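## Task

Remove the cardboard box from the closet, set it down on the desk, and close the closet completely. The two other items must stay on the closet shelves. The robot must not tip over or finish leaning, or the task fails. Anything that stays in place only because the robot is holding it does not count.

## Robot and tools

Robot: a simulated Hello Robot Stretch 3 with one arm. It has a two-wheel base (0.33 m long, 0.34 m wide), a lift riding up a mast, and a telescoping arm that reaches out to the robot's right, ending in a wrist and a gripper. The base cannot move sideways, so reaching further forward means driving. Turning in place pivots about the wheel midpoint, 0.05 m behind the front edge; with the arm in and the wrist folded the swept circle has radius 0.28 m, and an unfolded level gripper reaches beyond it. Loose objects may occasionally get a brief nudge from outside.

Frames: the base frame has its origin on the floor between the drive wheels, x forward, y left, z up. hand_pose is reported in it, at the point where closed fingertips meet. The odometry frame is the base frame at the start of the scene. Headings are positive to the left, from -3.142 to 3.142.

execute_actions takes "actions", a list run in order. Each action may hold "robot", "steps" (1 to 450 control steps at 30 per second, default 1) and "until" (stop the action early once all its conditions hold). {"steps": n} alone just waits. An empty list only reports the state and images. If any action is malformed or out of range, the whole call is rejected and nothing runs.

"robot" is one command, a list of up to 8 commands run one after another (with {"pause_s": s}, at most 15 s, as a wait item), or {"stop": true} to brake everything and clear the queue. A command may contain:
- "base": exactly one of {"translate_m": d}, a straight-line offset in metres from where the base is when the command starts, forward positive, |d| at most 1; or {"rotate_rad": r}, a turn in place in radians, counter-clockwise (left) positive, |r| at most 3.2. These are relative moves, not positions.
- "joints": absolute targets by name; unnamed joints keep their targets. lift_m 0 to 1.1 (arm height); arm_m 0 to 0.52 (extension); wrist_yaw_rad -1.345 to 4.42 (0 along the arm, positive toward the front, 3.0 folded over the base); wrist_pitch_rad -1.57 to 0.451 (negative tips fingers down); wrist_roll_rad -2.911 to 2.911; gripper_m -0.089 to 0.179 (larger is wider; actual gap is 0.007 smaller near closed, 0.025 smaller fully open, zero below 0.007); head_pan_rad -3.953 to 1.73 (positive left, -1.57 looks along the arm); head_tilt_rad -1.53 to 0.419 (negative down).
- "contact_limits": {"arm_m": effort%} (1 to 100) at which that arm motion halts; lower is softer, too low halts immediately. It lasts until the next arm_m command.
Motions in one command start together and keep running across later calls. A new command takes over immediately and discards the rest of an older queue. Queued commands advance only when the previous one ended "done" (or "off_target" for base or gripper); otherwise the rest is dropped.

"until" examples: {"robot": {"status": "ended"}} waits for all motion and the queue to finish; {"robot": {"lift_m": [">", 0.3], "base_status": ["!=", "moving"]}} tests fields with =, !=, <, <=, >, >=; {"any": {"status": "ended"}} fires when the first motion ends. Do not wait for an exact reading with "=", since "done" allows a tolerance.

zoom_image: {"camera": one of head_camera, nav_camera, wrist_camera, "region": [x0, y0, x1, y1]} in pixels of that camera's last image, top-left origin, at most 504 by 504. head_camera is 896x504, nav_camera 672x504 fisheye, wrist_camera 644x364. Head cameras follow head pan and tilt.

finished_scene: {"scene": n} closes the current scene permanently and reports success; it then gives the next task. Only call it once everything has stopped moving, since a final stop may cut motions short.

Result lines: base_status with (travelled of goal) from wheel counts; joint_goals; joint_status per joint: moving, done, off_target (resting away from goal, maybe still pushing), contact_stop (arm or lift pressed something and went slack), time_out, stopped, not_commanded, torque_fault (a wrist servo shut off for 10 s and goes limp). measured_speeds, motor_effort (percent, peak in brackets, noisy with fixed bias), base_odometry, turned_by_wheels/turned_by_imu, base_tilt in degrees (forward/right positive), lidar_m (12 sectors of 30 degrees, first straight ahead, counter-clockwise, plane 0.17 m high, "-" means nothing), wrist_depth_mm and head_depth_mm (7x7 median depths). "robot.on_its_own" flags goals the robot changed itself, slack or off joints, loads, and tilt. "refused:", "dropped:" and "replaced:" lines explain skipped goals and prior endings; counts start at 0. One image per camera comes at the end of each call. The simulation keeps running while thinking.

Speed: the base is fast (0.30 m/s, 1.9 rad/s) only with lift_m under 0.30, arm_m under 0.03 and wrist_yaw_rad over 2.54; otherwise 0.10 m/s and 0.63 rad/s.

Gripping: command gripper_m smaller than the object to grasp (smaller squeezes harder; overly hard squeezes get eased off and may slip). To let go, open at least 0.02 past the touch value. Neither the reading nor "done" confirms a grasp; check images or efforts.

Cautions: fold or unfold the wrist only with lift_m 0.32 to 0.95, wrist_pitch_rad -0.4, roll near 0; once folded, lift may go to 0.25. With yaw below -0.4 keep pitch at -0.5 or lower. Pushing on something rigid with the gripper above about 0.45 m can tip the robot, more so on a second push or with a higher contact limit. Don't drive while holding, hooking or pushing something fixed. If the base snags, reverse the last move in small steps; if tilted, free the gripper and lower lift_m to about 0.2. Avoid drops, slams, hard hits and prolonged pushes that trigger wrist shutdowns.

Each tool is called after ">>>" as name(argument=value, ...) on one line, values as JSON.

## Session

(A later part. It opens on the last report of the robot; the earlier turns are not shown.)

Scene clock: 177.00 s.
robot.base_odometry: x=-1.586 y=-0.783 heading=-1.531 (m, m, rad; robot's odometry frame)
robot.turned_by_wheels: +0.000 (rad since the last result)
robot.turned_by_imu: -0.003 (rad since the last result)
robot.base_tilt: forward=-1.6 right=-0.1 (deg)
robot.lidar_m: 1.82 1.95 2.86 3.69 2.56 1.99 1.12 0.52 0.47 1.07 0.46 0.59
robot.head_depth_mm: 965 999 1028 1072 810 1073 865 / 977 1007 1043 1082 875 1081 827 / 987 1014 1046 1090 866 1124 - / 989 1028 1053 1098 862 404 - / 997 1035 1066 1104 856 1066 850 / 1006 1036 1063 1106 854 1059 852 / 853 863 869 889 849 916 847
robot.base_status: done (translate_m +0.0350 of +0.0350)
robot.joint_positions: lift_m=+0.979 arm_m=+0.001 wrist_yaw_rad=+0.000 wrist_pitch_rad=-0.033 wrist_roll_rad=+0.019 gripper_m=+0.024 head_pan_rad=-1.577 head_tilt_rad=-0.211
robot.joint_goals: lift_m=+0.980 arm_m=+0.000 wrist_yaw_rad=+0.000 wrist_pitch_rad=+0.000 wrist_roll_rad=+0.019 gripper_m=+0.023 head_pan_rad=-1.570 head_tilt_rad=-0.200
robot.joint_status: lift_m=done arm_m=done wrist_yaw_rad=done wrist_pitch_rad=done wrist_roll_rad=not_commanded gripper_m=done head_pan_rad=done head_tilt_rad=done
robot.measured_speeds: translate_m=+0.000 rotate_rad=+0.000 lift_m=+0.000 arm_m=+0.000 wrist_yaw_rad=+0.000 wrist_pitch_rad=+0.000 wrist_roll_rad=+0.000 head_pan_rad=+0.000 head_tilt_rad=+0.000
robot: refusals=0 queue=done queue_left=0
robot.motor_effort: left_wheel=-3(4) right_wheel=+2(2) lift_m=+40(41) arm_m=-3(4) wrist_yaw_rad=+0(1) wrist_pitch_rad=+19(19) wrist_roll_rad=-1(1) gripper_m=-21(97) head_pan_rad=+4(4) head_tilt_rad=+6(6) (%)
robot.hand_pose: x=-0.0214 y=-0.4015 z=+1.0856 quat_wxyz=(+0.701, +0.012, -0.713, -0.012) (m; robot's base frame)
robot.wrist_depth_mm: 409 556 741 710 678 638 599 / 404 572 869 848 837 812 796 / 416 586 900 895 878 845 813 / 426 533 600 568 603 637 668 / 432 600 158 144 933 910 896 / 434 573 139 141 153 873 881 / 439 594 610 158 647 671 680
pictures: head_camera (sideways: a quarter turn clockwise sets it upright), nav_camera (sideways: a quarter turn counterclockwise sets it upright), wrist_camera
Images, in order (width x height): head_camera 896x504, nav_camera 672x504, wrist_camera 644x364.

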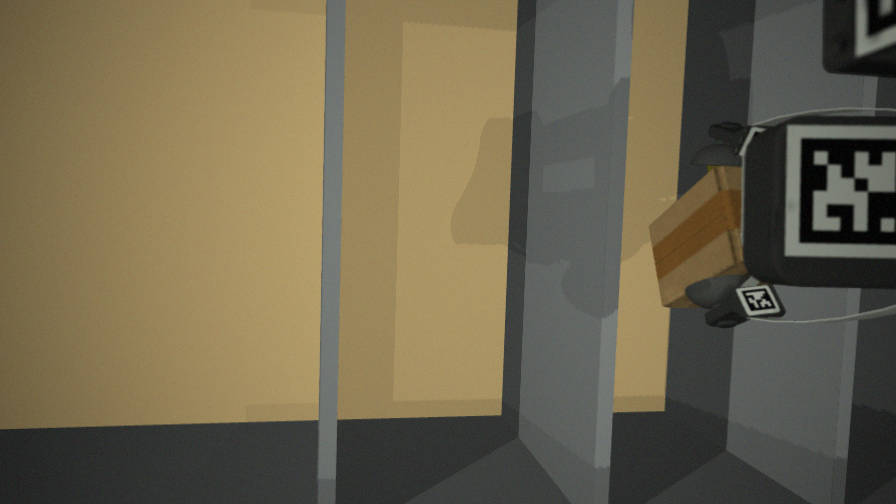

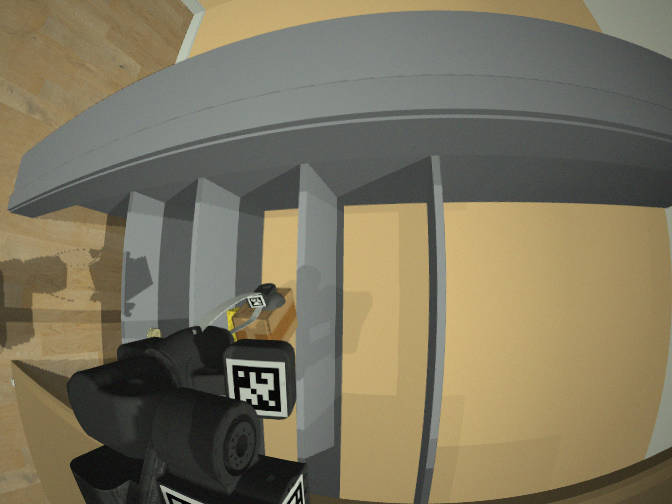

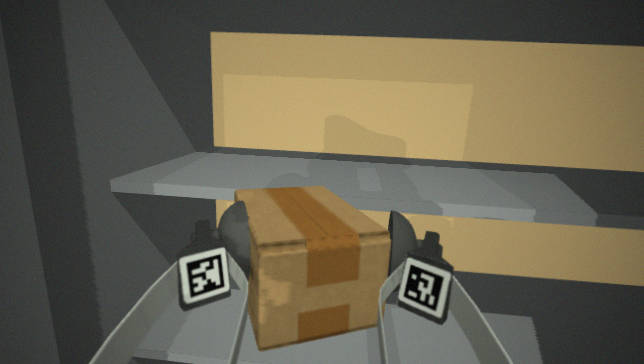

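>>> execute_actions(actions=[{"robot":[{"joints":{"wrist_yaw_rad":1.4}},{"base":{"rotate_rad":1.531},"joints":{"head_pan_rad":0,"head_tilt_rad":-0.5}},{"base":{"translate_m":1.0}},{"base":{"translate_m":1.0}},{"base":{"translate_m":0.4}}],"steps":450,"until":{"robot":{"status":"ended"}}},{"steps":450,"until":{"robot":{"status":"ended"}}},{"steps":450,"until":{"robot":{"status":"ended"}}}])

Scene clock: 210.17 s.
robot.base_odometry: x=+0.814 y=-0.784 heading=+0.000 (m, m, rad; robot's odometry frame)
robot.turned_by_wheels: +1.531 (rad since the last result)
robot.turned_by_imu: +1.530 (rad since the last result)
robot.base_tilt: forward=-1.6 right=-0.1 (deg)
robot.lidar_m: 0.81 1.34 1.55 1.82 1.92 2.77 2.80 2.62 1.98 1.93 1.71 1.30
robot.head_depth_mm: 1040 1128 1215 1335 1488 1582 1343 / 1035 1120 1223 1338 1495 1590 1348 / 1049 1129 1227 1341 1446 1593 1339 / 1046 1131 1191 782 582 1604 1337 / 1058 1145 1200 777 581 1526 1261 / 1058 1145 1209 776 580 1620 1333 / 1072 1151 1210 771 579 1614 1333
robot.base_status: done (translate_m +0.4000 of +0.4000)
robot.joint_positions: lift_m=+0.979 arm_m=+0.001 wrist_yaw_rad=+1.399 wrist_pitch_rad=-0.033 wrist_roll_rad=+0.019 gripper_m=+0.024 head_pan_rad=-0.007 head_tilt_rad=-0.494
robot.joint_goals: lift_m=+0.980 arm_m=+0.000 wrist_yaw_rad=+1.400 wrist_pitch_rad=+0.000 wrist_roll_rad=+0.019 gripper_m=+0.023 head_pan_rad=+0.000 head_tilt_rad=-0.500
robot.joint_status: lift_m=done arm_m=done wrist_yaw_rad=done wrist_pitch_rad=done wrist_roll_rad=not_commanded gripper_m=done head_pan_rad=done head_tilt_rad=done
robot.measured_speeds: translate_m=+0.000 rotate_rad=+0.000 lift_m=+0.000 arm_m=+0.000 wrist_yaw_rad=+0.000 wrist_pitch_rad=+0.000 wrist_roll_rad=+0.000 head_pan_rad=+0.000 head_tilt_rad=+0.000
robot: refusals=0 queue=done queue_left=0
robot.motor_effort: left_wheel=-4(10) right_wheel=+2(4) lift_m=+40(39) arm_m=-2(3) wrist_yaw_rad=+1(5) wrist_pitch_rad=+19(19) wrist_roll_rad=-1(1) gripper_m=-20(20) head_pan_rad=+4(46) head_tilt_rad=-3(29) (%)
robot.hand_pose: x=+0.2302 y=-0.1900 z=+1.0856 quat_wxyz=(+0.544, +0.468, -0.538, +0.442) (m; robot's base frame)
robot.wrist_depth_mm: - - - - - - - / - - - - - - - / - - - - - - - / 739 770 906 - - - - / 471 485 159 144 - - - / - 811 139 142 154 - - / - - - 159 - - -
pictures: head_camera (sideways: a quarter turn clockwise sets it upright), nav_camera (sideways: a quarter turn counterclockwise sets it upright), wrist_camera
Images, in order (width x height): head_camera 896x504, nav_camera 672x504, wrist_camera 644x364.

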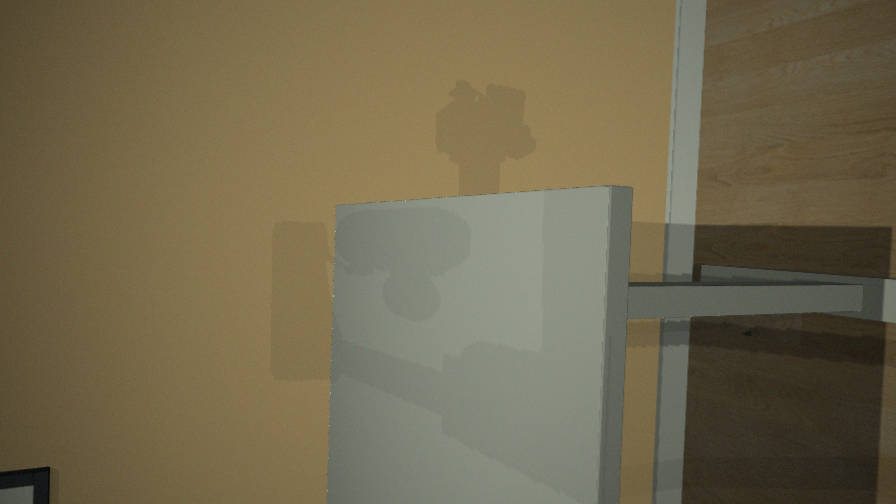

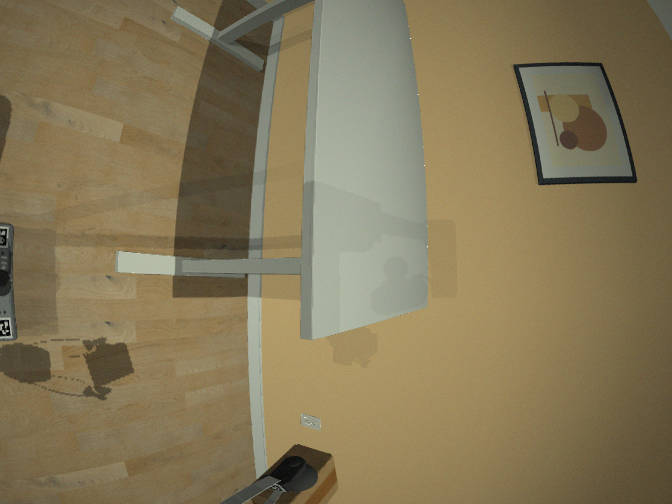

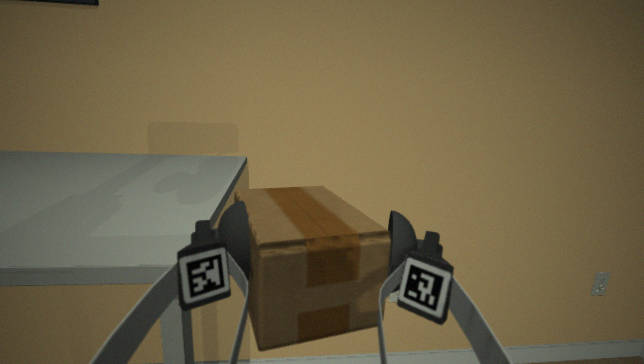

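>>> execute_actions(actions=[{"robot":[{"base":{"rotate_rad":1.571},"joints":{"head_pan_rad":-1.57,"head_tilt_rad":-0.5}},{"base":{"translate_m":0.3},"joints":{"wrist_yaw_rad":0}},{"joints":{"arm_m":0.25}}],"steps":450,"until":{"robot":{"status":"ended"}}}])

Scene clock: 221.17 s.
robot.base_odometry: x=+0.814 y=-0.484 heading=+1.571 (m, m, rad; robot's odometry frame)
robot.turned_by_wheels: +1.571 (rad since the last result)
robot.turned_by_imu: +1.563 (rad since the last result)
robot.base_tilt: forward=-1.7 right=+0.0 (deg)
robot.lidar_m: 1.52 1.61 2.31 2.78 2.91 2.30 2.24 1.74 0.84 0.84 1.34 1.31
robot.head_depth_mm: 1048 1136 1220 - 566 1605 1349 / 1052 1145 1210 - 577 1159 1276 / 1061 1147 1230 - 565 1630 1330 / 1073 1155 1230 740 573 1638 1347 / 1074 1162 1221 777 608 1643 1330 / 1076 1173 1228 774 606 1626 1324 / 1089 1180 1233 775 604 1617 1329
robot.base_status: done (translate_m +0.3000 of +0.3000)
robot.joint_positions: lift_m=+0.979 arm_m=+0.250 wrist_yaw_rad=+0.001 wrist_pitch_rad=-0.033 wrist_roll_rad=+0.019 gripper_m=+0.024 head_pan_rad=-1.563 head_tilt_rad=-0.494
robot.joint_goals: lift_m=+0.980 arm_m=+0.250 wrist_yaw_rad=+0.000 wrist_pitch_rad=+0.000 wrist_roll_rad=+0.019 gripper_m=+0.023 head_pan_rad=-1.570 head_tilt_rad=-0.500
robot.joint_status: lift_m=done arm_m=done wrist_yaw_rad=done wrist_pitch_rad=done wrist_roll_rad=not_commanded gripper_m=done head_pan_rad=done head_tilt_rad=done
robot.measured_speeds: translate_m=+0.000 rotate_rad=+0.000 lift_m=+0.000 arm_m=+0.000 wrist_yaw_rad=+0.000 wrist_pitch_rad=+0.000 wrist_roll_rad=+0.000 head_pan_rad=+0.000 head_tilt_rad=+0.000
robot: refusals=0 queue=done queue_left=0
robot.motor_effort: left_wheel=-4(10) right_wheel=+2(4) lift_m=+39(40) arm_m=+4(6) wrist_yaw_rad=-1(3) wrist_pitch_rad=+19(19) wrist_roll_rad=-1(1) gripper_m=-20(21) head_pan_rad=-4(44) head_tilt_rad=-3(3) (%)
robot.hand_pose: x=-0.0213 y=-0.6499 z=+1.0856 quat_wxyz=(+0.701, +0.012, -0.713, -0.012) (m; robot's base frame)
robot.wrist_depth_mm: 776 759 743 741 737 723 716 / 811 775 774 769 758 746 733 / 832 823 814 790 783 780 767 / 735 765 832 821 817 807 792 / 470 480 159 144 555 553 832 / 347 352 139 141 153 386 398 / 272 277 271 159 290 299 300
pictures: head_camera (sideways: a quarter turn clockwise sets it upright), nav_camera (sideways: a quarter turn counterclockwise sets it upright), wrist_camera
Images, in order (width x height): head_camera 896x504, nav_camera 672x504, wrist_camera 644x364.

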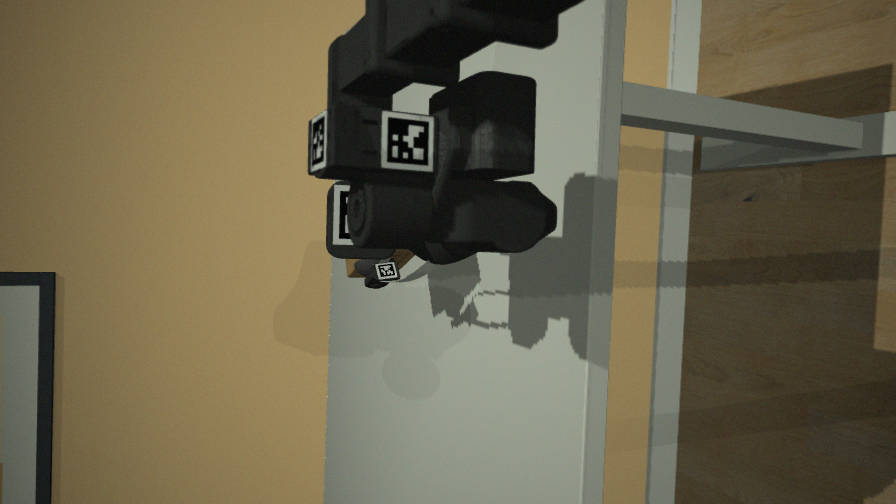

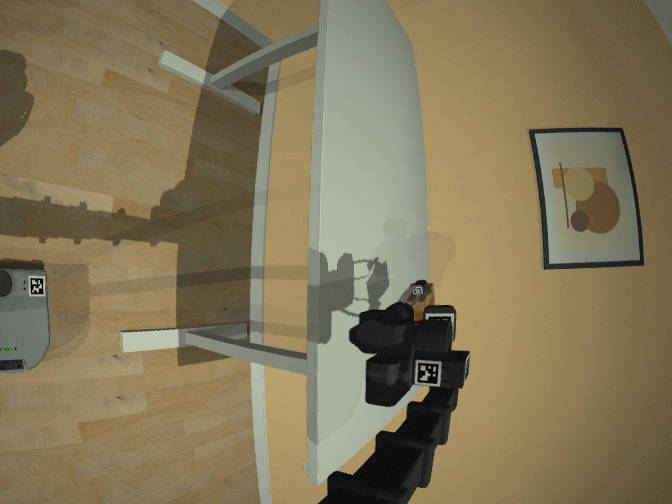

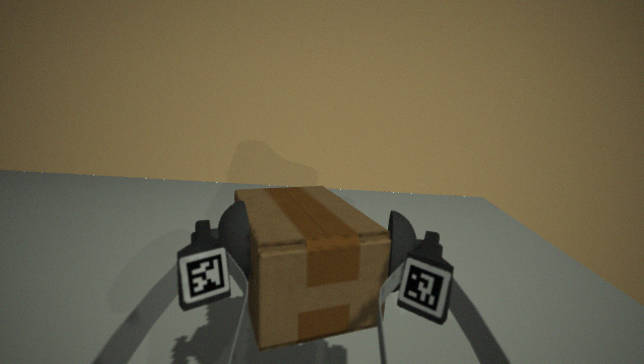

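>>> execute_actions(actions=[{"robot":{"joints":{"lift_m":0.893}},"steps":150,"until":{"robot":{"status":"ended"}}},{"robot":[{"joints":{"gripper_m":0.13}},{"joints":{"lift_m":0.95}},{"joints":{"arm_m":0.0}}],"steps":300,"until":{"robot":{"status":"ended"}}}])

Scene clock: 228.97 s.
robot.base_odometry: x=+0.814 y=-0.484 heading=+1.571 (m, m, rad; robot's odometry frame)
robot.turned_by_wheels: +0.000 (rad since the last result)
robot.turned_by_imu: -0.002 (rad since the last result)
robot.base_tilt: forward=-1.7 right=+0.0 (deg)
robot.lidar_m: 1.52 1.60 2.30 2.78 2.91 2.29 2.24 1.74 0.84 0.84 1.35 1.31
robot.head_depth_mm: 1054 1140 1213 794 591 - - / 1055 1137 1212 791 613 1043 - / 1063 1148 1209 786 599 - - / 1068 1160 1212 703 599 - 1302 / 1068 1161 1218 781 637 1624 1336 / 1076 1166 1231 775 606 1615 1331 / 1087 1177 1233 772 603 1639 1330
robot.base_status: done (translate_m +0.3000 of +0.3000)
robot.joint_positions: lift_m=+0.950 arm_m=+0.001 wrist_yaw_rad=+0.000 wrist_pitch_rad=-0.024 wrist_roll_rad=+0.019 gripper_m=+0.130 head_pan_rad=-1.563 head_tilt_rad=-0.494
robot.joint_goals: lift_m=+0.950 arm_m=+0.000 wrist_yaw_rad=+0.000 wrist_pitch_rad=+0.000 wrist_roll_rad=+0.019 gripper_m=+0.130 head_pan_rad=-1.570 head_tilt_rad=-0.500
robot.joint_status: lift_m=done arm_m=done wrist_yaw_rad=done wrist_pitch_rad=done wrist_roll_rad=not_commanded gripper_m=done head_pan_rad=done head_tilt_rad=done
robot.measured_speeds: translate_m=+0.000 rotate_rad=+0.000 lift_m=+0.000 arm_m=+0.000 wrist_yaw_rad=+0.000 wrist_pitch_rad=+0.000 wrist_roll_rad=+0.000 head_pan_rad=+0.000 head_tilt_rad=+0.000
robot: refusals=0 queue=done queue_left=0
robot.motor_effort: left_wheel=-4(4) right_wheel=+2(2) lift_m=+39(43) arm_m=-3(3) wrist_yaw_rad=+0(1) wrist_pitch_rad=+14(19) wrist_roll_rad=-1(1) gripper_m=+0(82) head_pan_rad=-4(4) head_tilt_rad=-3(3) (%)
robot.hand_pose: x=-0.0214 y=-0.4018 z=+1.0581 quat_wxyz=(+0.701, +0.009, -0.713, -0.009) (m; robot's base frame)
robot.wrist_depth_mm: - - - 998 963 944 941 / - - - - - 972 983 / - - - - - - - / 661 684 717 768 804 - - / 417 454 443 415 470 488 - / 302 - 314 323 328 353 344 / - - 272 268 266 262 265
pictures: head_camera (sideways: a quarter turn clockwise sets it upright), nav_camera (sideways: a quarter turn counterclockwise sets it upright), wrist_camera
Images, in order (width x height): head_camera 896x504, nav_camera 672x504, wrist_camera 644x364.

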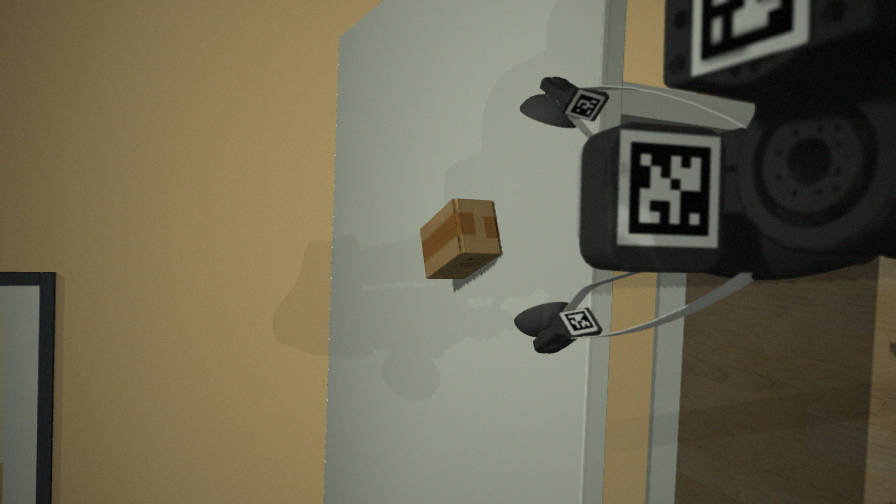

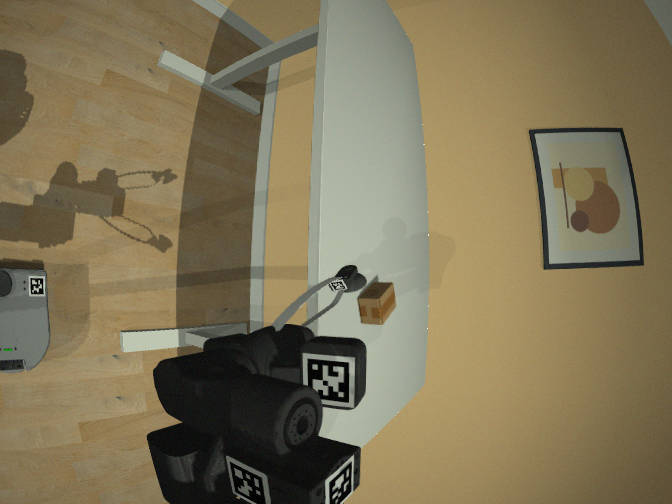

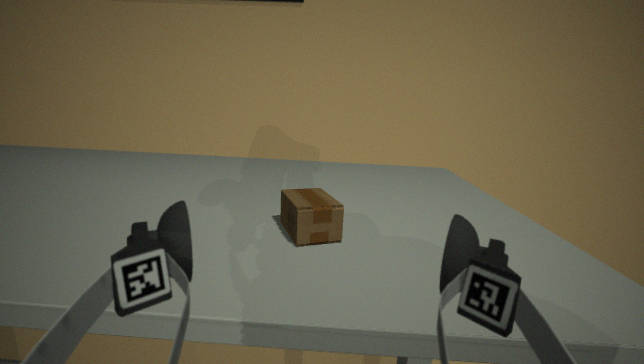

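>>> execute_actions(actions=[{"robot":[{"base":{"rotate_rad":1.571},"joints":{"wrist_yaw_rad":3.0,"wrist_pitch_rad":-0.4,"gripper_m":0,"lift_m":0.9}},{"joints":{"lift_m":0.28}},{"base":{"translate_m":1.0}},{"base":{"translate_m":1.0}},{"base":{"translate_m":0.11}},{"base":{"rotate_rad":1.571},"joints":{"head_tilt_rad":-0.3}},{"joints":{"lift_m":0.93}},{"joints":{"wrist_yaw_rad":0,"wrist_pitch_rad":0}}],"steps":450,"until":{"robot":{"status":"ended"}}},{"steps":450,"until":{"robot":{"status":"ended"}}},{"robot":{"joints":{"lift_m":0.96,"arm_m":0.1}},"steps":100,"until":{"robot":{"status":"ended"}}}])

Scene clock: 261.60 s.
robot.base_odometry: x=-1.296 y=-0.484 heading=-1.571 (m, m, rad; robot's odometry frame)
robot.turned_by_wheels: +3.142 (rad since the last result)
robot.turned_by_imu: +3.128 (rad since the last result)
robot.base_tilt: forward=-1.6 right=+0.0 (deg)
robot.lidar_m: 2.15 2.25 3.18 2.93 2.20 1.67 1.63 0.89 0.69 0.67 0.88 0.97
robot.head_depth_mm: 553 580 611 648 678 - 783 / 556 582 614 646 681 - 792 / 556 584 615 651 689 - - / 560 588 619 655 695 722 - / 1197 1267 1326 1173 1215 1468 - / 1211 1280 1344 1306 1243 1369 1454 / 1217 1284 1351 1288 1261 1376 1501
robot.base_status: done (rotate_rad +1.5709 of +1.5710)
robot.joint_positions: lift_m=+0.960 arm_m=+0.100 wrist_yaw_rad=+2.999 wrist_pitch_rad=-0.418 wrist_roll_rad=+0.019 gripper_m=+0.000 head_pan_rad=-1.563 head_tilt_rad=-0.309
robot.joint_goals: lift_m=+0.960 arm_m=+0.100 wrist_yaw_rad=+3.000 wrist_pitch_rad=-0.400 wrist_roll_rad=+0.019 gripper_m=+0.000 head_pan_rad=-1.570 head_tilt_rad=-0.300
robot.joint_status: lift_m=done arm_m=done wrist_yaw_rad=done wrist_pitch_rad=done wrist_roll_rad=not_commanded gripper_m=done head_pan_rad=done head_tilt_rad=done
robot.measured_speeds: translate_m=+0.000 rotate_rad=+0.000 lift_m=+0.000 arm_m=+0.000 wrist_yaw_rad=+0.000 wrist_pitch_rad=+0.000 wrist_roll_rad=+0.000 head_pan_rad=+0.000 head_tilt_rad=+0.000
robot: refusals=0 queue=done queue_left=0
robot.motor_effort: left_wheel=-3(13) right_wheel=+2(7) lift_m=+39(42) arm_m=+4(5) wrist_yaw_rad=+1(3) wrist_pitch_rad=+11(15) wrist_roll_rad=-1(1) gripper_m=-2(80) head_pan_rad=-4(4) head_tilt_rad=+6(26) (%)
robot.hand_pose: x=+0.0106 y=-0.0224 z=+0.9722 quat_wxyz=(+0.197, +0.707, +0.095, +0.673) (m; robot's base frame)
robot.wrist_depth_mm: - - - - - - - / - - - - - - - / - - - - - - - / - - - - - - - / - - - - - - - / - - - - - - - / - - - - - - -
pictures: head_camera (sideways: a quarter turn clockwise sets it upright), nav_camera (sideways: a quarter turn counterclockwise sets it upright), wrist_camera
Images, in order (width x height): head_camera 896x504, nav_camera 672x504, wrist_camera 644x364.

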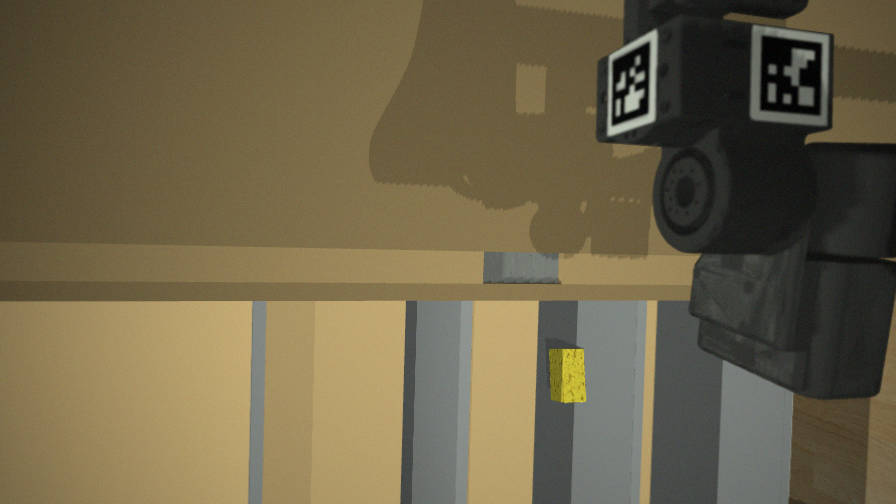

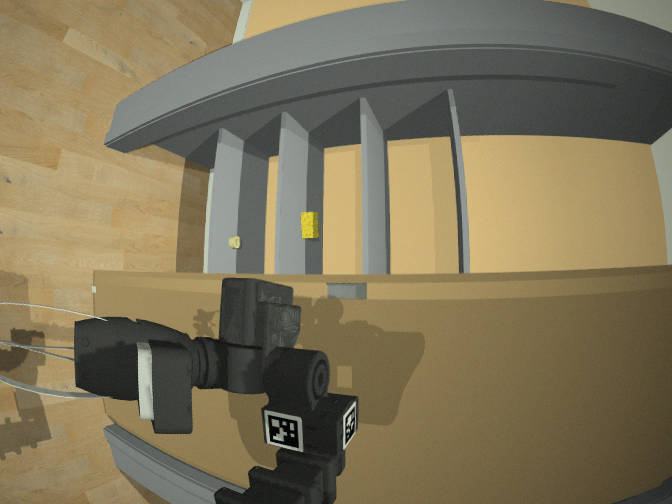

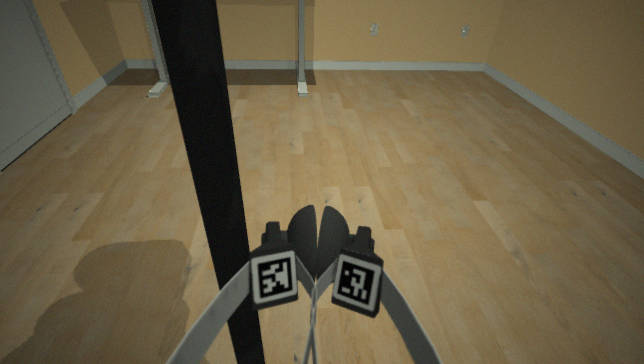

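>>> execute_actions(actions=[{"robot":[{"base":{"translate_m":-0.034},"joints":{"wrist_yaw_rad":0.3,"wrist_pitch_rad":0}},{"joints":{"arm_m":0.25}}],"steps":300,"until":{"robot":{"status":"ended"}}}])

Scene clock: 266.77 s.
robot.base_odometry: x=-1.296 y=-0.450 heading=-1.571 (m, m, rad; robot's odometry frame)
robot.turned_by_wheels: +0.000 (rad since the last result)
robot.turned_by_imu: -0.002 (rad since the last result)
robot.base_tilt: forward=-1.6 right=+0.1 (deg)
robot.lidar_m: 2.18 2.29 3.23 2.93 2.15 1.65 1.60 0.88 0.69 0.67 0.90 0.96
robot.head_depth_mm: 552 578 611 643 - 734 771 / 553 582 611 642 - 736 778 / 554 584 615 643 - 743 782 / 559 585 618 648 - 747 789 / 562 593 628 671 1089 752 808 / 1212 1272 1345 1304 1242 1367 1505 / 1214 1277 1351 1287 1272 1374 1508
robot.base_status: done (translate_m -0.0340 of -0.0340)
robot.joint_positions: lift_m=+0.960 arm_m=+0.250 wrist_yaw_rad=+0.301 wrist_pitch_rad=-0.024 wrist_roll_rad=+0.019 gripper_m=+0.000 head_pan_rad=-1.563 head_tilt_rad=-0.309
robot.joint_goals: lift_m=+0.960 arm_m=+0.250 wrist_yaw_rad=+0.300 wrist_pitch_rad=+0.000 wrist_roll_rad=+0.019 gripper_m=+0.000 head_pan_rad=-1.570 head_tilt_rad=-0.300
robot.joint_status: lift_m=done arm_m=done wrist_yaw_rad=done wrist_pitch_rad=done wrist_roll_rad=not_commanded gripper_m=done head_pan_rad=done head_tilt_rad=done
robot.measured_speeds: translate_m=+0.000 rotate_rad=+0.000 lift_m=+0.000 arm_m=+0.000 wrist_yaw_rad=+0.000 wrist_pitch_rad=+0.000 wrist_roll_rad=+0.000 head_pan_rad=+0.000 head_tilt_rad=+0.000
robot: refusals=0 queue=done queue_left=0
robot.motor_effort: left_wheel=-4(11) right_wheel=+1(2) lift_m=+39(38) arm_m=+4(4) wrist_yaw_rad=-1(5) wrist_pitch_rad=+14(15) wrist_roll_rad=-1(1) gripper_m=-2(3) head_pan_rad=-3(3) head_tilt_rad=+6(5) (%)
robot.hand_pose: x=+0.0542 y=-0.6388 z=+1.0680 quat_wxyz=(+0.694, +0.115, -0.704, +0.096) (m; robot's base frame)
robot.wrist_depth_mm: 619 751 823 180 164 151 140 / 633 815 - 185 169 155 143 / 644 807 - 192 174 160 147 / 663 810 - 205 179 165 151 / 671 875 - - 186 170 155 / 687 808 825 - 189 175 160 / 688 916 - 221 202 181 165
pictures: head_camera (sideways: a quarter turn clockwise sets it upright), nav_camera (sideways: a quarter turn counterclockwise sets it upright), wrist_camera
Images, in order (width x height): head_camera 896x504, nav_camera 672x504, wrist_camera 644x364.

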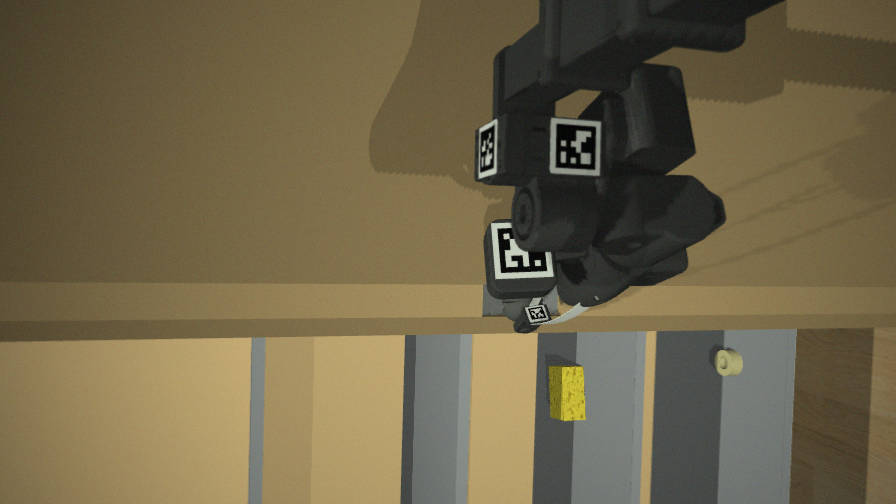

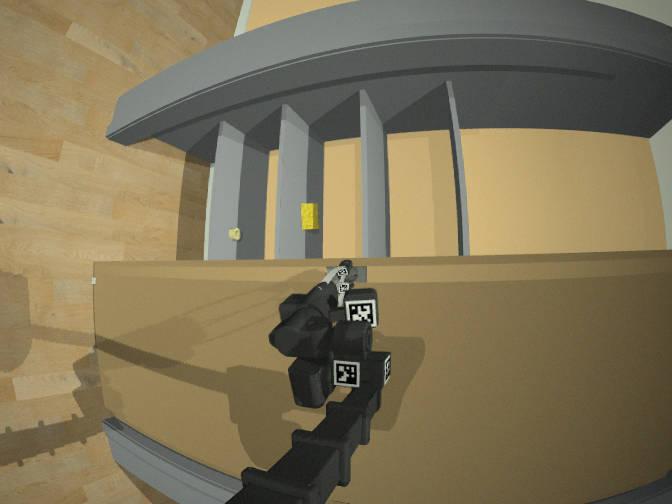

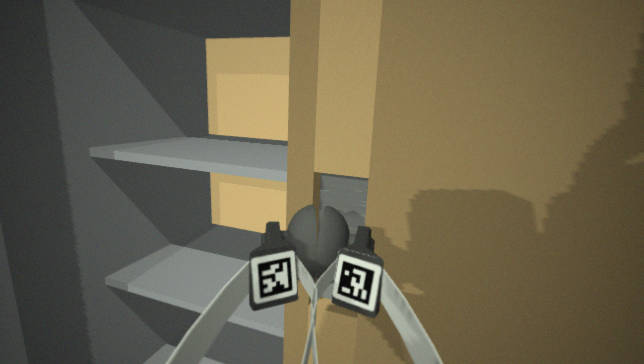

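>>> execute_actions(actions=[{"robot":{"base":{"translate_m":-0.007}},"steps":60,"until":{"robot":{"status":"ended"}}},{"robot":{"joints":{"arm_m":0.32},"contact_limits":{"arm_m":10}},"steps":60,"until":{"robot":{"status":"ended"}}},{"robot":{"base":{"translate_m":0.3}},"steps":200,"until":{"robot":{"status":"ended"}}}])

Scene clock: 273.93 s.
robot.base_odometry: x=-1.296 y=-0.743 heading=-1.571 (m, m, rad; robot's odometry frame)
robot.turned_by_wheels: +0.000 (rad since the last result)
robot.turned_by_imu: -0.046 (rad since the last result)
robot.base_tilt: forward=-1.8 right=+0.0 (deg)
robot.lidar_m: 1.89 1.96 2.65 2.94 2.66 1.96 1.88 1.03 0.70 0.67 0.73 1.96
robot.head_depth_mm: 556 588 617 654 - 748 787 / 559 588 617 648 - 743 785 / 558 585 617 649 - 743 785 / 558 587 616 646 - 740 783 / 564 593 627 665 1208 1223 1181 / 1209 1260 1327 1320 1274 1377 1458 / 1199 1248 1305 1179 1206 1280 1301
robot.base_status: done (translate_m +0.3000 of +0.3000)
robot.joint_positions: lift_m=+0.960 arm_m=+0.266 wrist_yaw_rad=+0.293 wrist_pitch_rad=-0.031 wrist_roll_rad=+0.019 gripper_m=+0.000 head_pan_rad=-1.563 head_tilt_rad=-0.309
robot.joint_goals: lift_m=+0.960 arm_m=+0.266 wrist_yaw_rad=+0.300 wrist_pitch_rad=+0.000 wrist_roll_rad=+0.019 gripper_m=+0.000 head_pan_rad=-1.570 head_tilt_rad=-0.300
robot.joint_status: lift_m=done arm_m=contact_stop wrist_yaw_rad=done wrist_pitch_rad=done wrist_roll_rad=not_commanded gripper_m=done head_pan_rad=done head_tilt_rad=done
robot.measured_speeds: translate_m=+0.000 rotate_rad=+0.000 lift_m=+0.000 arm_m=+0.000 wrist_yaw_rad=+0.000 wrist_pitch_rad=+0.000 wrist_roll_rad=+0.000 head_pan_rad=+0.000 head_tilt_rad=+0.000
robot: refusals=0 queue=done queue_left=0
robot.on_its_own: arm_m is slack since a contact_stop, until your next command for it (your +0.320 is given up)
robot.motor_effort: left_wheel=-3(14) right_wheel=+2(14) lift_m=+38(39) arm_m=+1(7) wrist_yaw_rad=+6(26) wrist_pitch_rad=+18(20) wrist_roll_rad=-1(1) gripper_m=-4(4) head_pan_rad=-4(4) head_tilt_rad=+5(6) (%)
robot.contact_limits: arm_m 10 (drawing in: default 18, maximum 30; extending or still: default 26, maximum 42)
robot.hand_pose: x=+0.0523 y=-0.6554 z=+1.0662 quat_wxyz=(+0.695, +0.115, -0.704, +0.091) (m; robot's base frame)
robot.wrist_depth_mm: 315 520 715 159 148 138 129 / 322 528 778 164 152 142 133 / 326 540 749 170 157 146 136 / 332 552 693 183 163 152 140 / 338 567 849 - 168 156 145 / 343 583 747 - 173 161 149 / 349 592 811 200 183 167 154
pictures: head_camera (sideways: a quarter turn clockwise sets it upright), nav_camera (sideways: a quarter turn counterclockwise sets it upright), wrist_camera
Images, in order (width x height): head_camera 896x504, nav_camera 672x504, wrist_camera 644x364.

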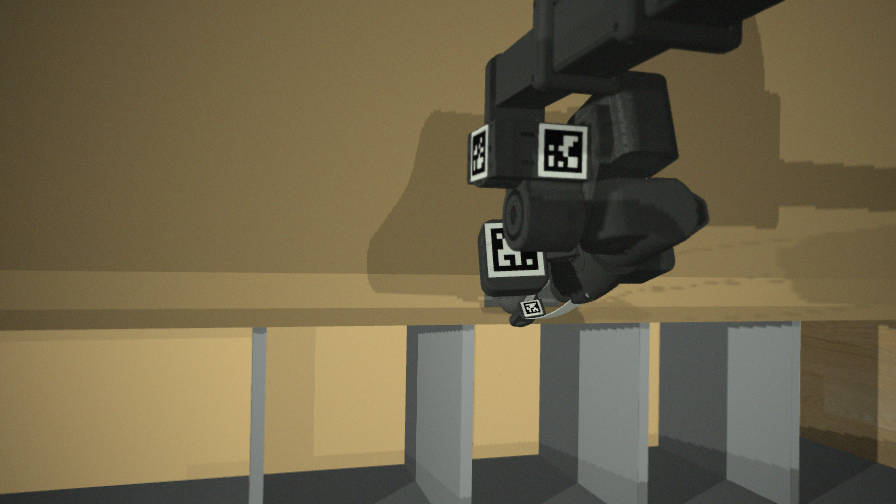

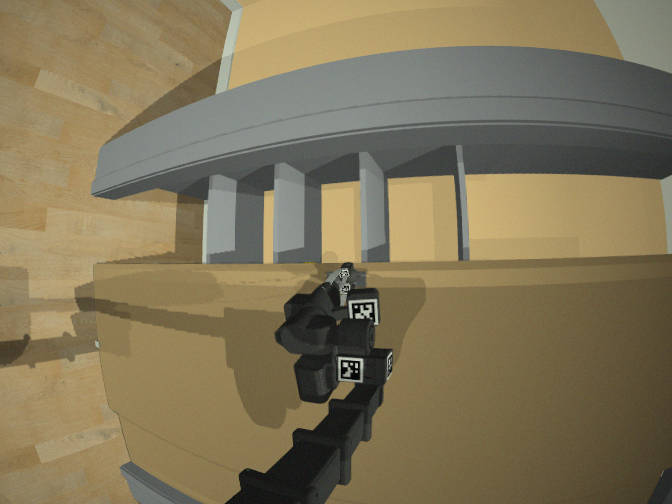

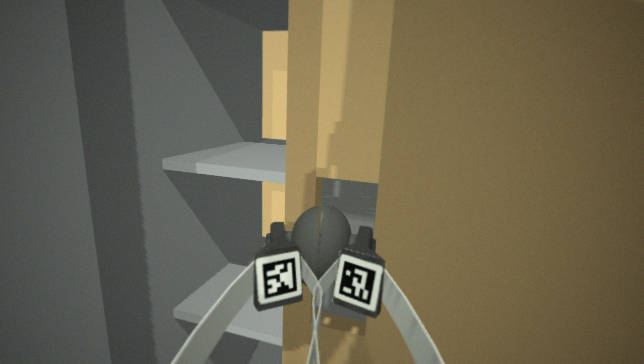

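>>> execute_actions(actions=[{"robot":{"base":{"translate_m":0.15}},"steps":200,"until":{"robot":{"status":"ended"}}}])

Scene clock: 276.87 s.
robot.base_odometry: x=-1.296 y=-0.893 heading=-1.571 (m, m, rad; robot's odometry frame)
robot.turned_by_wheels: +0.000 (rad since the last result)
robot.turned_by_imu: -0.127 (rad since the last result)
robot.base_tilt: forward=-1.7 right=+0.0 (deg)
robot.lidar_m: 1.76 1.78 2.23 2.96 3.36 2.19 2.02 1.17 0.72 0.67 0.67 1.75
robot.head_depth_mm: 578 610 642 680 - 776 831 / 571 597 633 667 - 767 813 / 560 592 625 654 - 757 797 / 556 585 615 646 - 741 786 / 1165 1214 1286 1056 1206 1222 1187 / 1172 1233 1301 1317 1280 1319 1454 / 1161 1217 1274 1283 1268 1270 1181
robot.base_status: done (translate_m +0.1500 of +0.1500)
robot.joint_positions: lift_m=+0.960 arm_m=+0.257 wrist_yaw_rad=+0.270 wrist_pitch_rad=-0.032 wrist_roll_rad=+0.019 gripper_m=+0.000 head_pan_rad=-1.563 head_tilt_rad=-0.309
robot.joint_goals: lift_m=+0.960 arm_m=+0.257 wrist_yaw_rad=+0.300 wrist_pitch_rad=+0.000 wrist_roll_rad=+0.019 gripper_m=+0.000 head_pan_rad=-1.570 head_tilt_rad=-0.300
robot.joint_status: lift_m=done arm_m=contact_stop wrist_yaw_rad=done wrist_pitch_rad=done wrist_roll_rad=not_commanded gripper_m=done head_pan_rad=done head_tilt_rad=done
robot.measured_speeds: translate_m=+0.000 rotate_rad=+0.000 lift_m=+0.000 arm_m=+0.000 wrist_yaw_rad=+0.000 wrist_pitch_rad=+0.000 wrist_roll_rad=+0.000 head_pan_rad=+0.000 head_tilt_rad=+0.000
robot: refusals=0 queue=done queue_left=0
robot.on_its_own: arm_m is slack since a contact_stop, until your next command for it (your +0.320 is given up); wrist_yaw_rad is at rest, and its effort (+27) is outside its rest range (-12 to +12)
robot.motor_effort: left_wheel=-12(14) right_wheel=+10(13) lift_m=+37(38) arm_m=+1(3) wrist_yaw_rad=+27(27) wrist_pitch_rad=+19(20) wrist_roll_rad=-1(1) gripper_m=-4(4) head_pan_rad=-3(3) head_tilt_rad=+4(6) (%)
robot.contact_limits: arm_m 10 (drawing in: default 18, maximum 30; extending or still: default 26, maximum 42)
robot.hand_pose: x=+0.0467 y=-0.6482 z=+1.0659 quat_wxyz=(+0.696, +0.107, -0.705, +0.083) (m; robot's base frame)
robot.wrist_depth_mm: 395 528 751 158 153 147 142 / 400 542 896 164 157 152 147 / 301 550 830 169 163 158 152 / 305 546 614 179 169 163 157 / 307 569 933 - 176 169 163 / 312 580 774 - 182 176 169 / 316 586 637 200 190 182 176
pictures: head_camera (sideways: a quarter turn clockwise sets it upright), nav_camera (sideways: a quarter turn counterclockwise sets it upright), wrist_camera
Images, in order (width x height): head_camera 896x504, nav_camera 672x504, wrist_camera 644x364.

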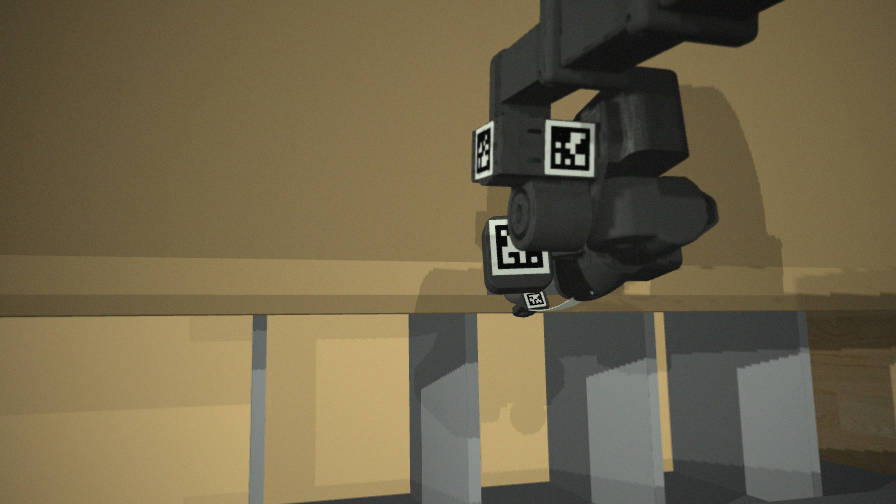

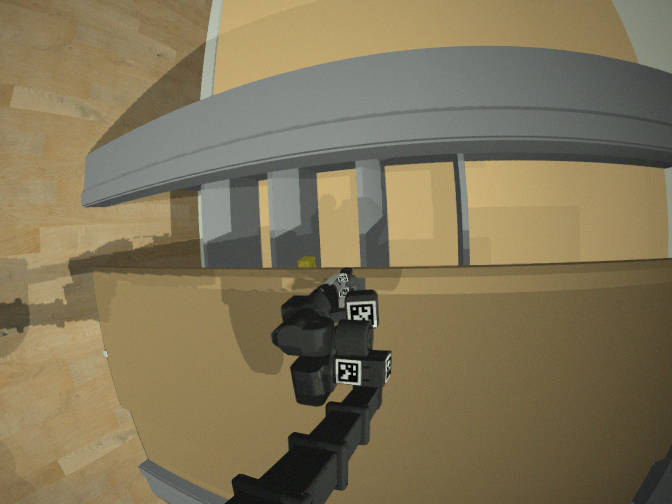

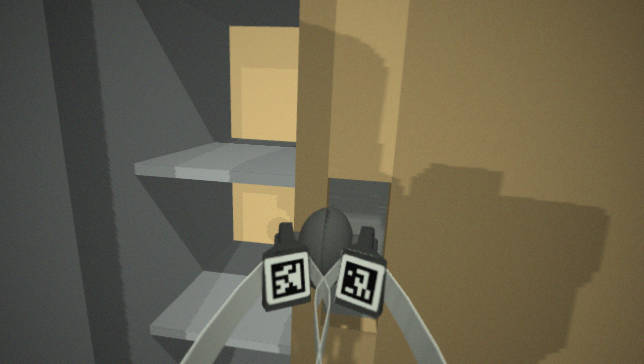

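>>> execute_actions(actions=[{"robot":{"base":{"rotate_rad":0.2}},"steps":200,"until":{"robot":{"status":"ended"}}}])

Scene clock: 278.63 s.
robot.base_odometry: x=-1.296 y=-0.893 heading=-1.371 (m, m, rad; robot's odometry frame)
robot.turned_by_wheels: +0.200 (rad since the last result)
robot.turned_by_imu: +0.081 (rad since the last result)
robot.base_tilt: forward=-1.6 right=-0.1 (deg)
robot.lidar_m: 1.79 1.83 2.41 2.95 2.96 2.10 1.99 1.07 0.70 0.67 0.68 1.87
robot.head_depth_mm: 560 588 624 659 - 746 798 / 560 587 619 651 - 746 790 / 553 584 614 646 - 749 782 / 552 578 612 643 - 737 780 / 1173 1239 1298 1052 1214 1226 1182 / 1182 1243 1316 1309 1275 1326 1457 / 1145 1152 1151 1071 1146 822 828
robot.base_status: done (rotate_rad +0.1997 of +0.2000)
robot.joint_positions: lift_m=+0.960 arm_m=+0.255 wrist_yaw_rad=+0.246 wrist_pitch_rad=-0.031 wrist_roll_rad=+0.019 gripper_m=+0.000 head_pan_rad=-1.563 head_tilt_rad=-0.309
robot.joint_goals: lift_m=+0.960 arm_m=+0.255 wrist_yaw_rad=+0.253 wrist_pitch_rad=+0.000 wrist_roll_rad=+0.019 gripper_m=+0.000 head_pan_rad=-1.570 head_tilt_rad=-0.300
robot.joint_status: lift_m=done arm_m=contact_stop wrist_yaw_rad=done wrist_pitch_rad=done wrist_roll_rad=not_commanded gripper_m=done head_pan_rad=done head_tilt_rad=done
robot.measured_speeds: translate_m=+0.000 rotate_rad=+0.000 lift_m=+0.000 arm_m=+0.000 wrist_yaw_rad=+0.000 wrist_pitch_rad=+0.000 wrist_roll_rad=+0.000 head_pan_rad=+0.000 head_tilt_rad=+0.000
robot: refusals=0 queue=done queue_left=0
robot.on_its_own: wrist_yaw_rad is held at +0.253, not at your +0.300, by its stall guard, which is not easing now; arm_m is slack since a contact_stop, until your next command for it (your +0.320 is given up)
robot.motor_effort: left_wheel=-7(24) right_wheel=+4(16) lift_m=+38(38) arm_m=+1(3) wrist_yaw_rad=+7(39) wrist_pitch_rad=+18(20) wrist_roll_rad=-1(1) gripper_m=-3(5) head_pan_rad=-3(4) head_tilt_rad=+5(6) (%)
robot.contact_limits: arm_m 10 (drawing in: default 18, maximum 30; extending or still: default 26, maximum 42)
robot.hand_pose: x=+0.0409 y=-0.6475 z=+1.0663 quat_wxyz=(+0.697, +0.099, -0.707, +0.075) (m; robot's base frame)
robot.wrist_depth_mm: 254 460 670 159 151 144 137 / 258 469 733 165 156 148 142 / 262 481 757 171 162 154 147 / 266 488 624 184 168 159 151 / 269 498 812 - 175 165 156 / 273 510 703 - 180 171 161 / 277 518 664 201 188 177 168
pictures: head_camera (sideways: a quarter turn clockwise sets it upright), nav_camera (sideways: a quarter turn counterclockwise sets it upright), wrist_camera
Images, in order (width x height): head_camera 896x504, nav_camera 672x504, wrist_camera 644x364.

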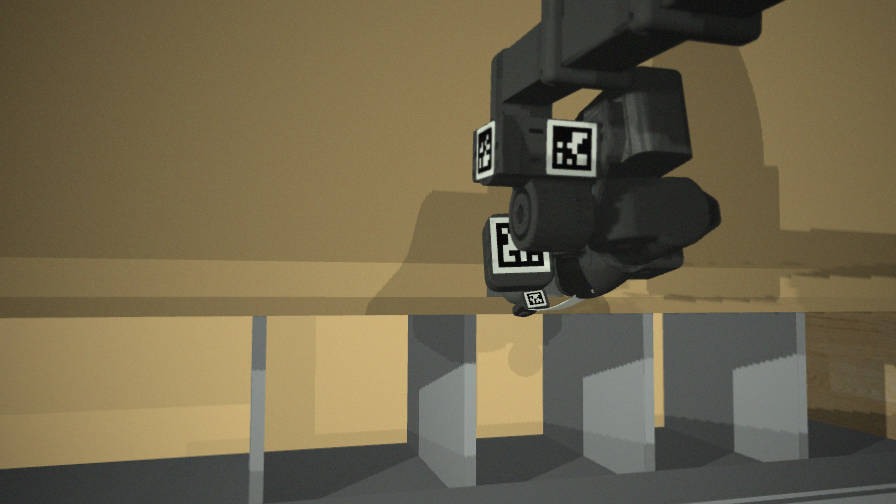

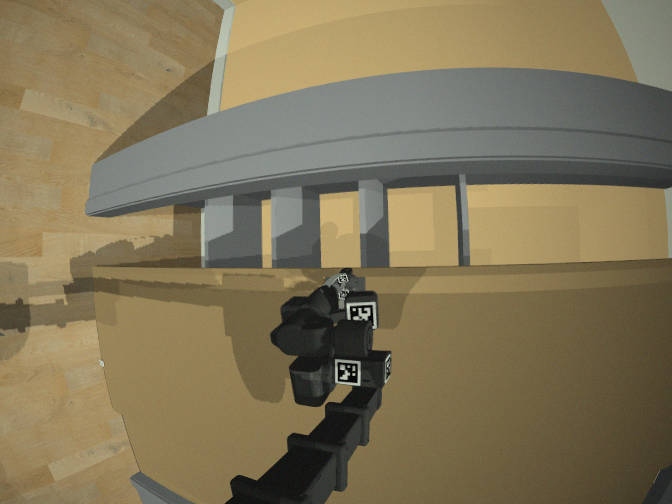

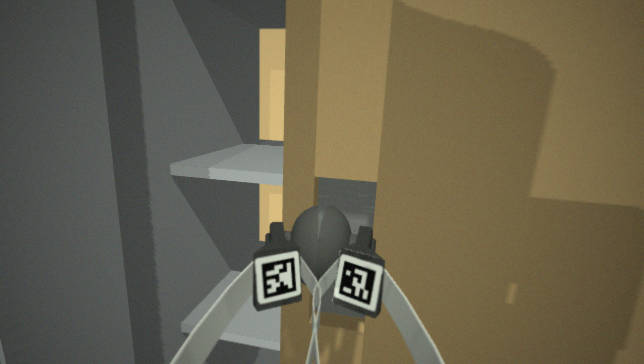

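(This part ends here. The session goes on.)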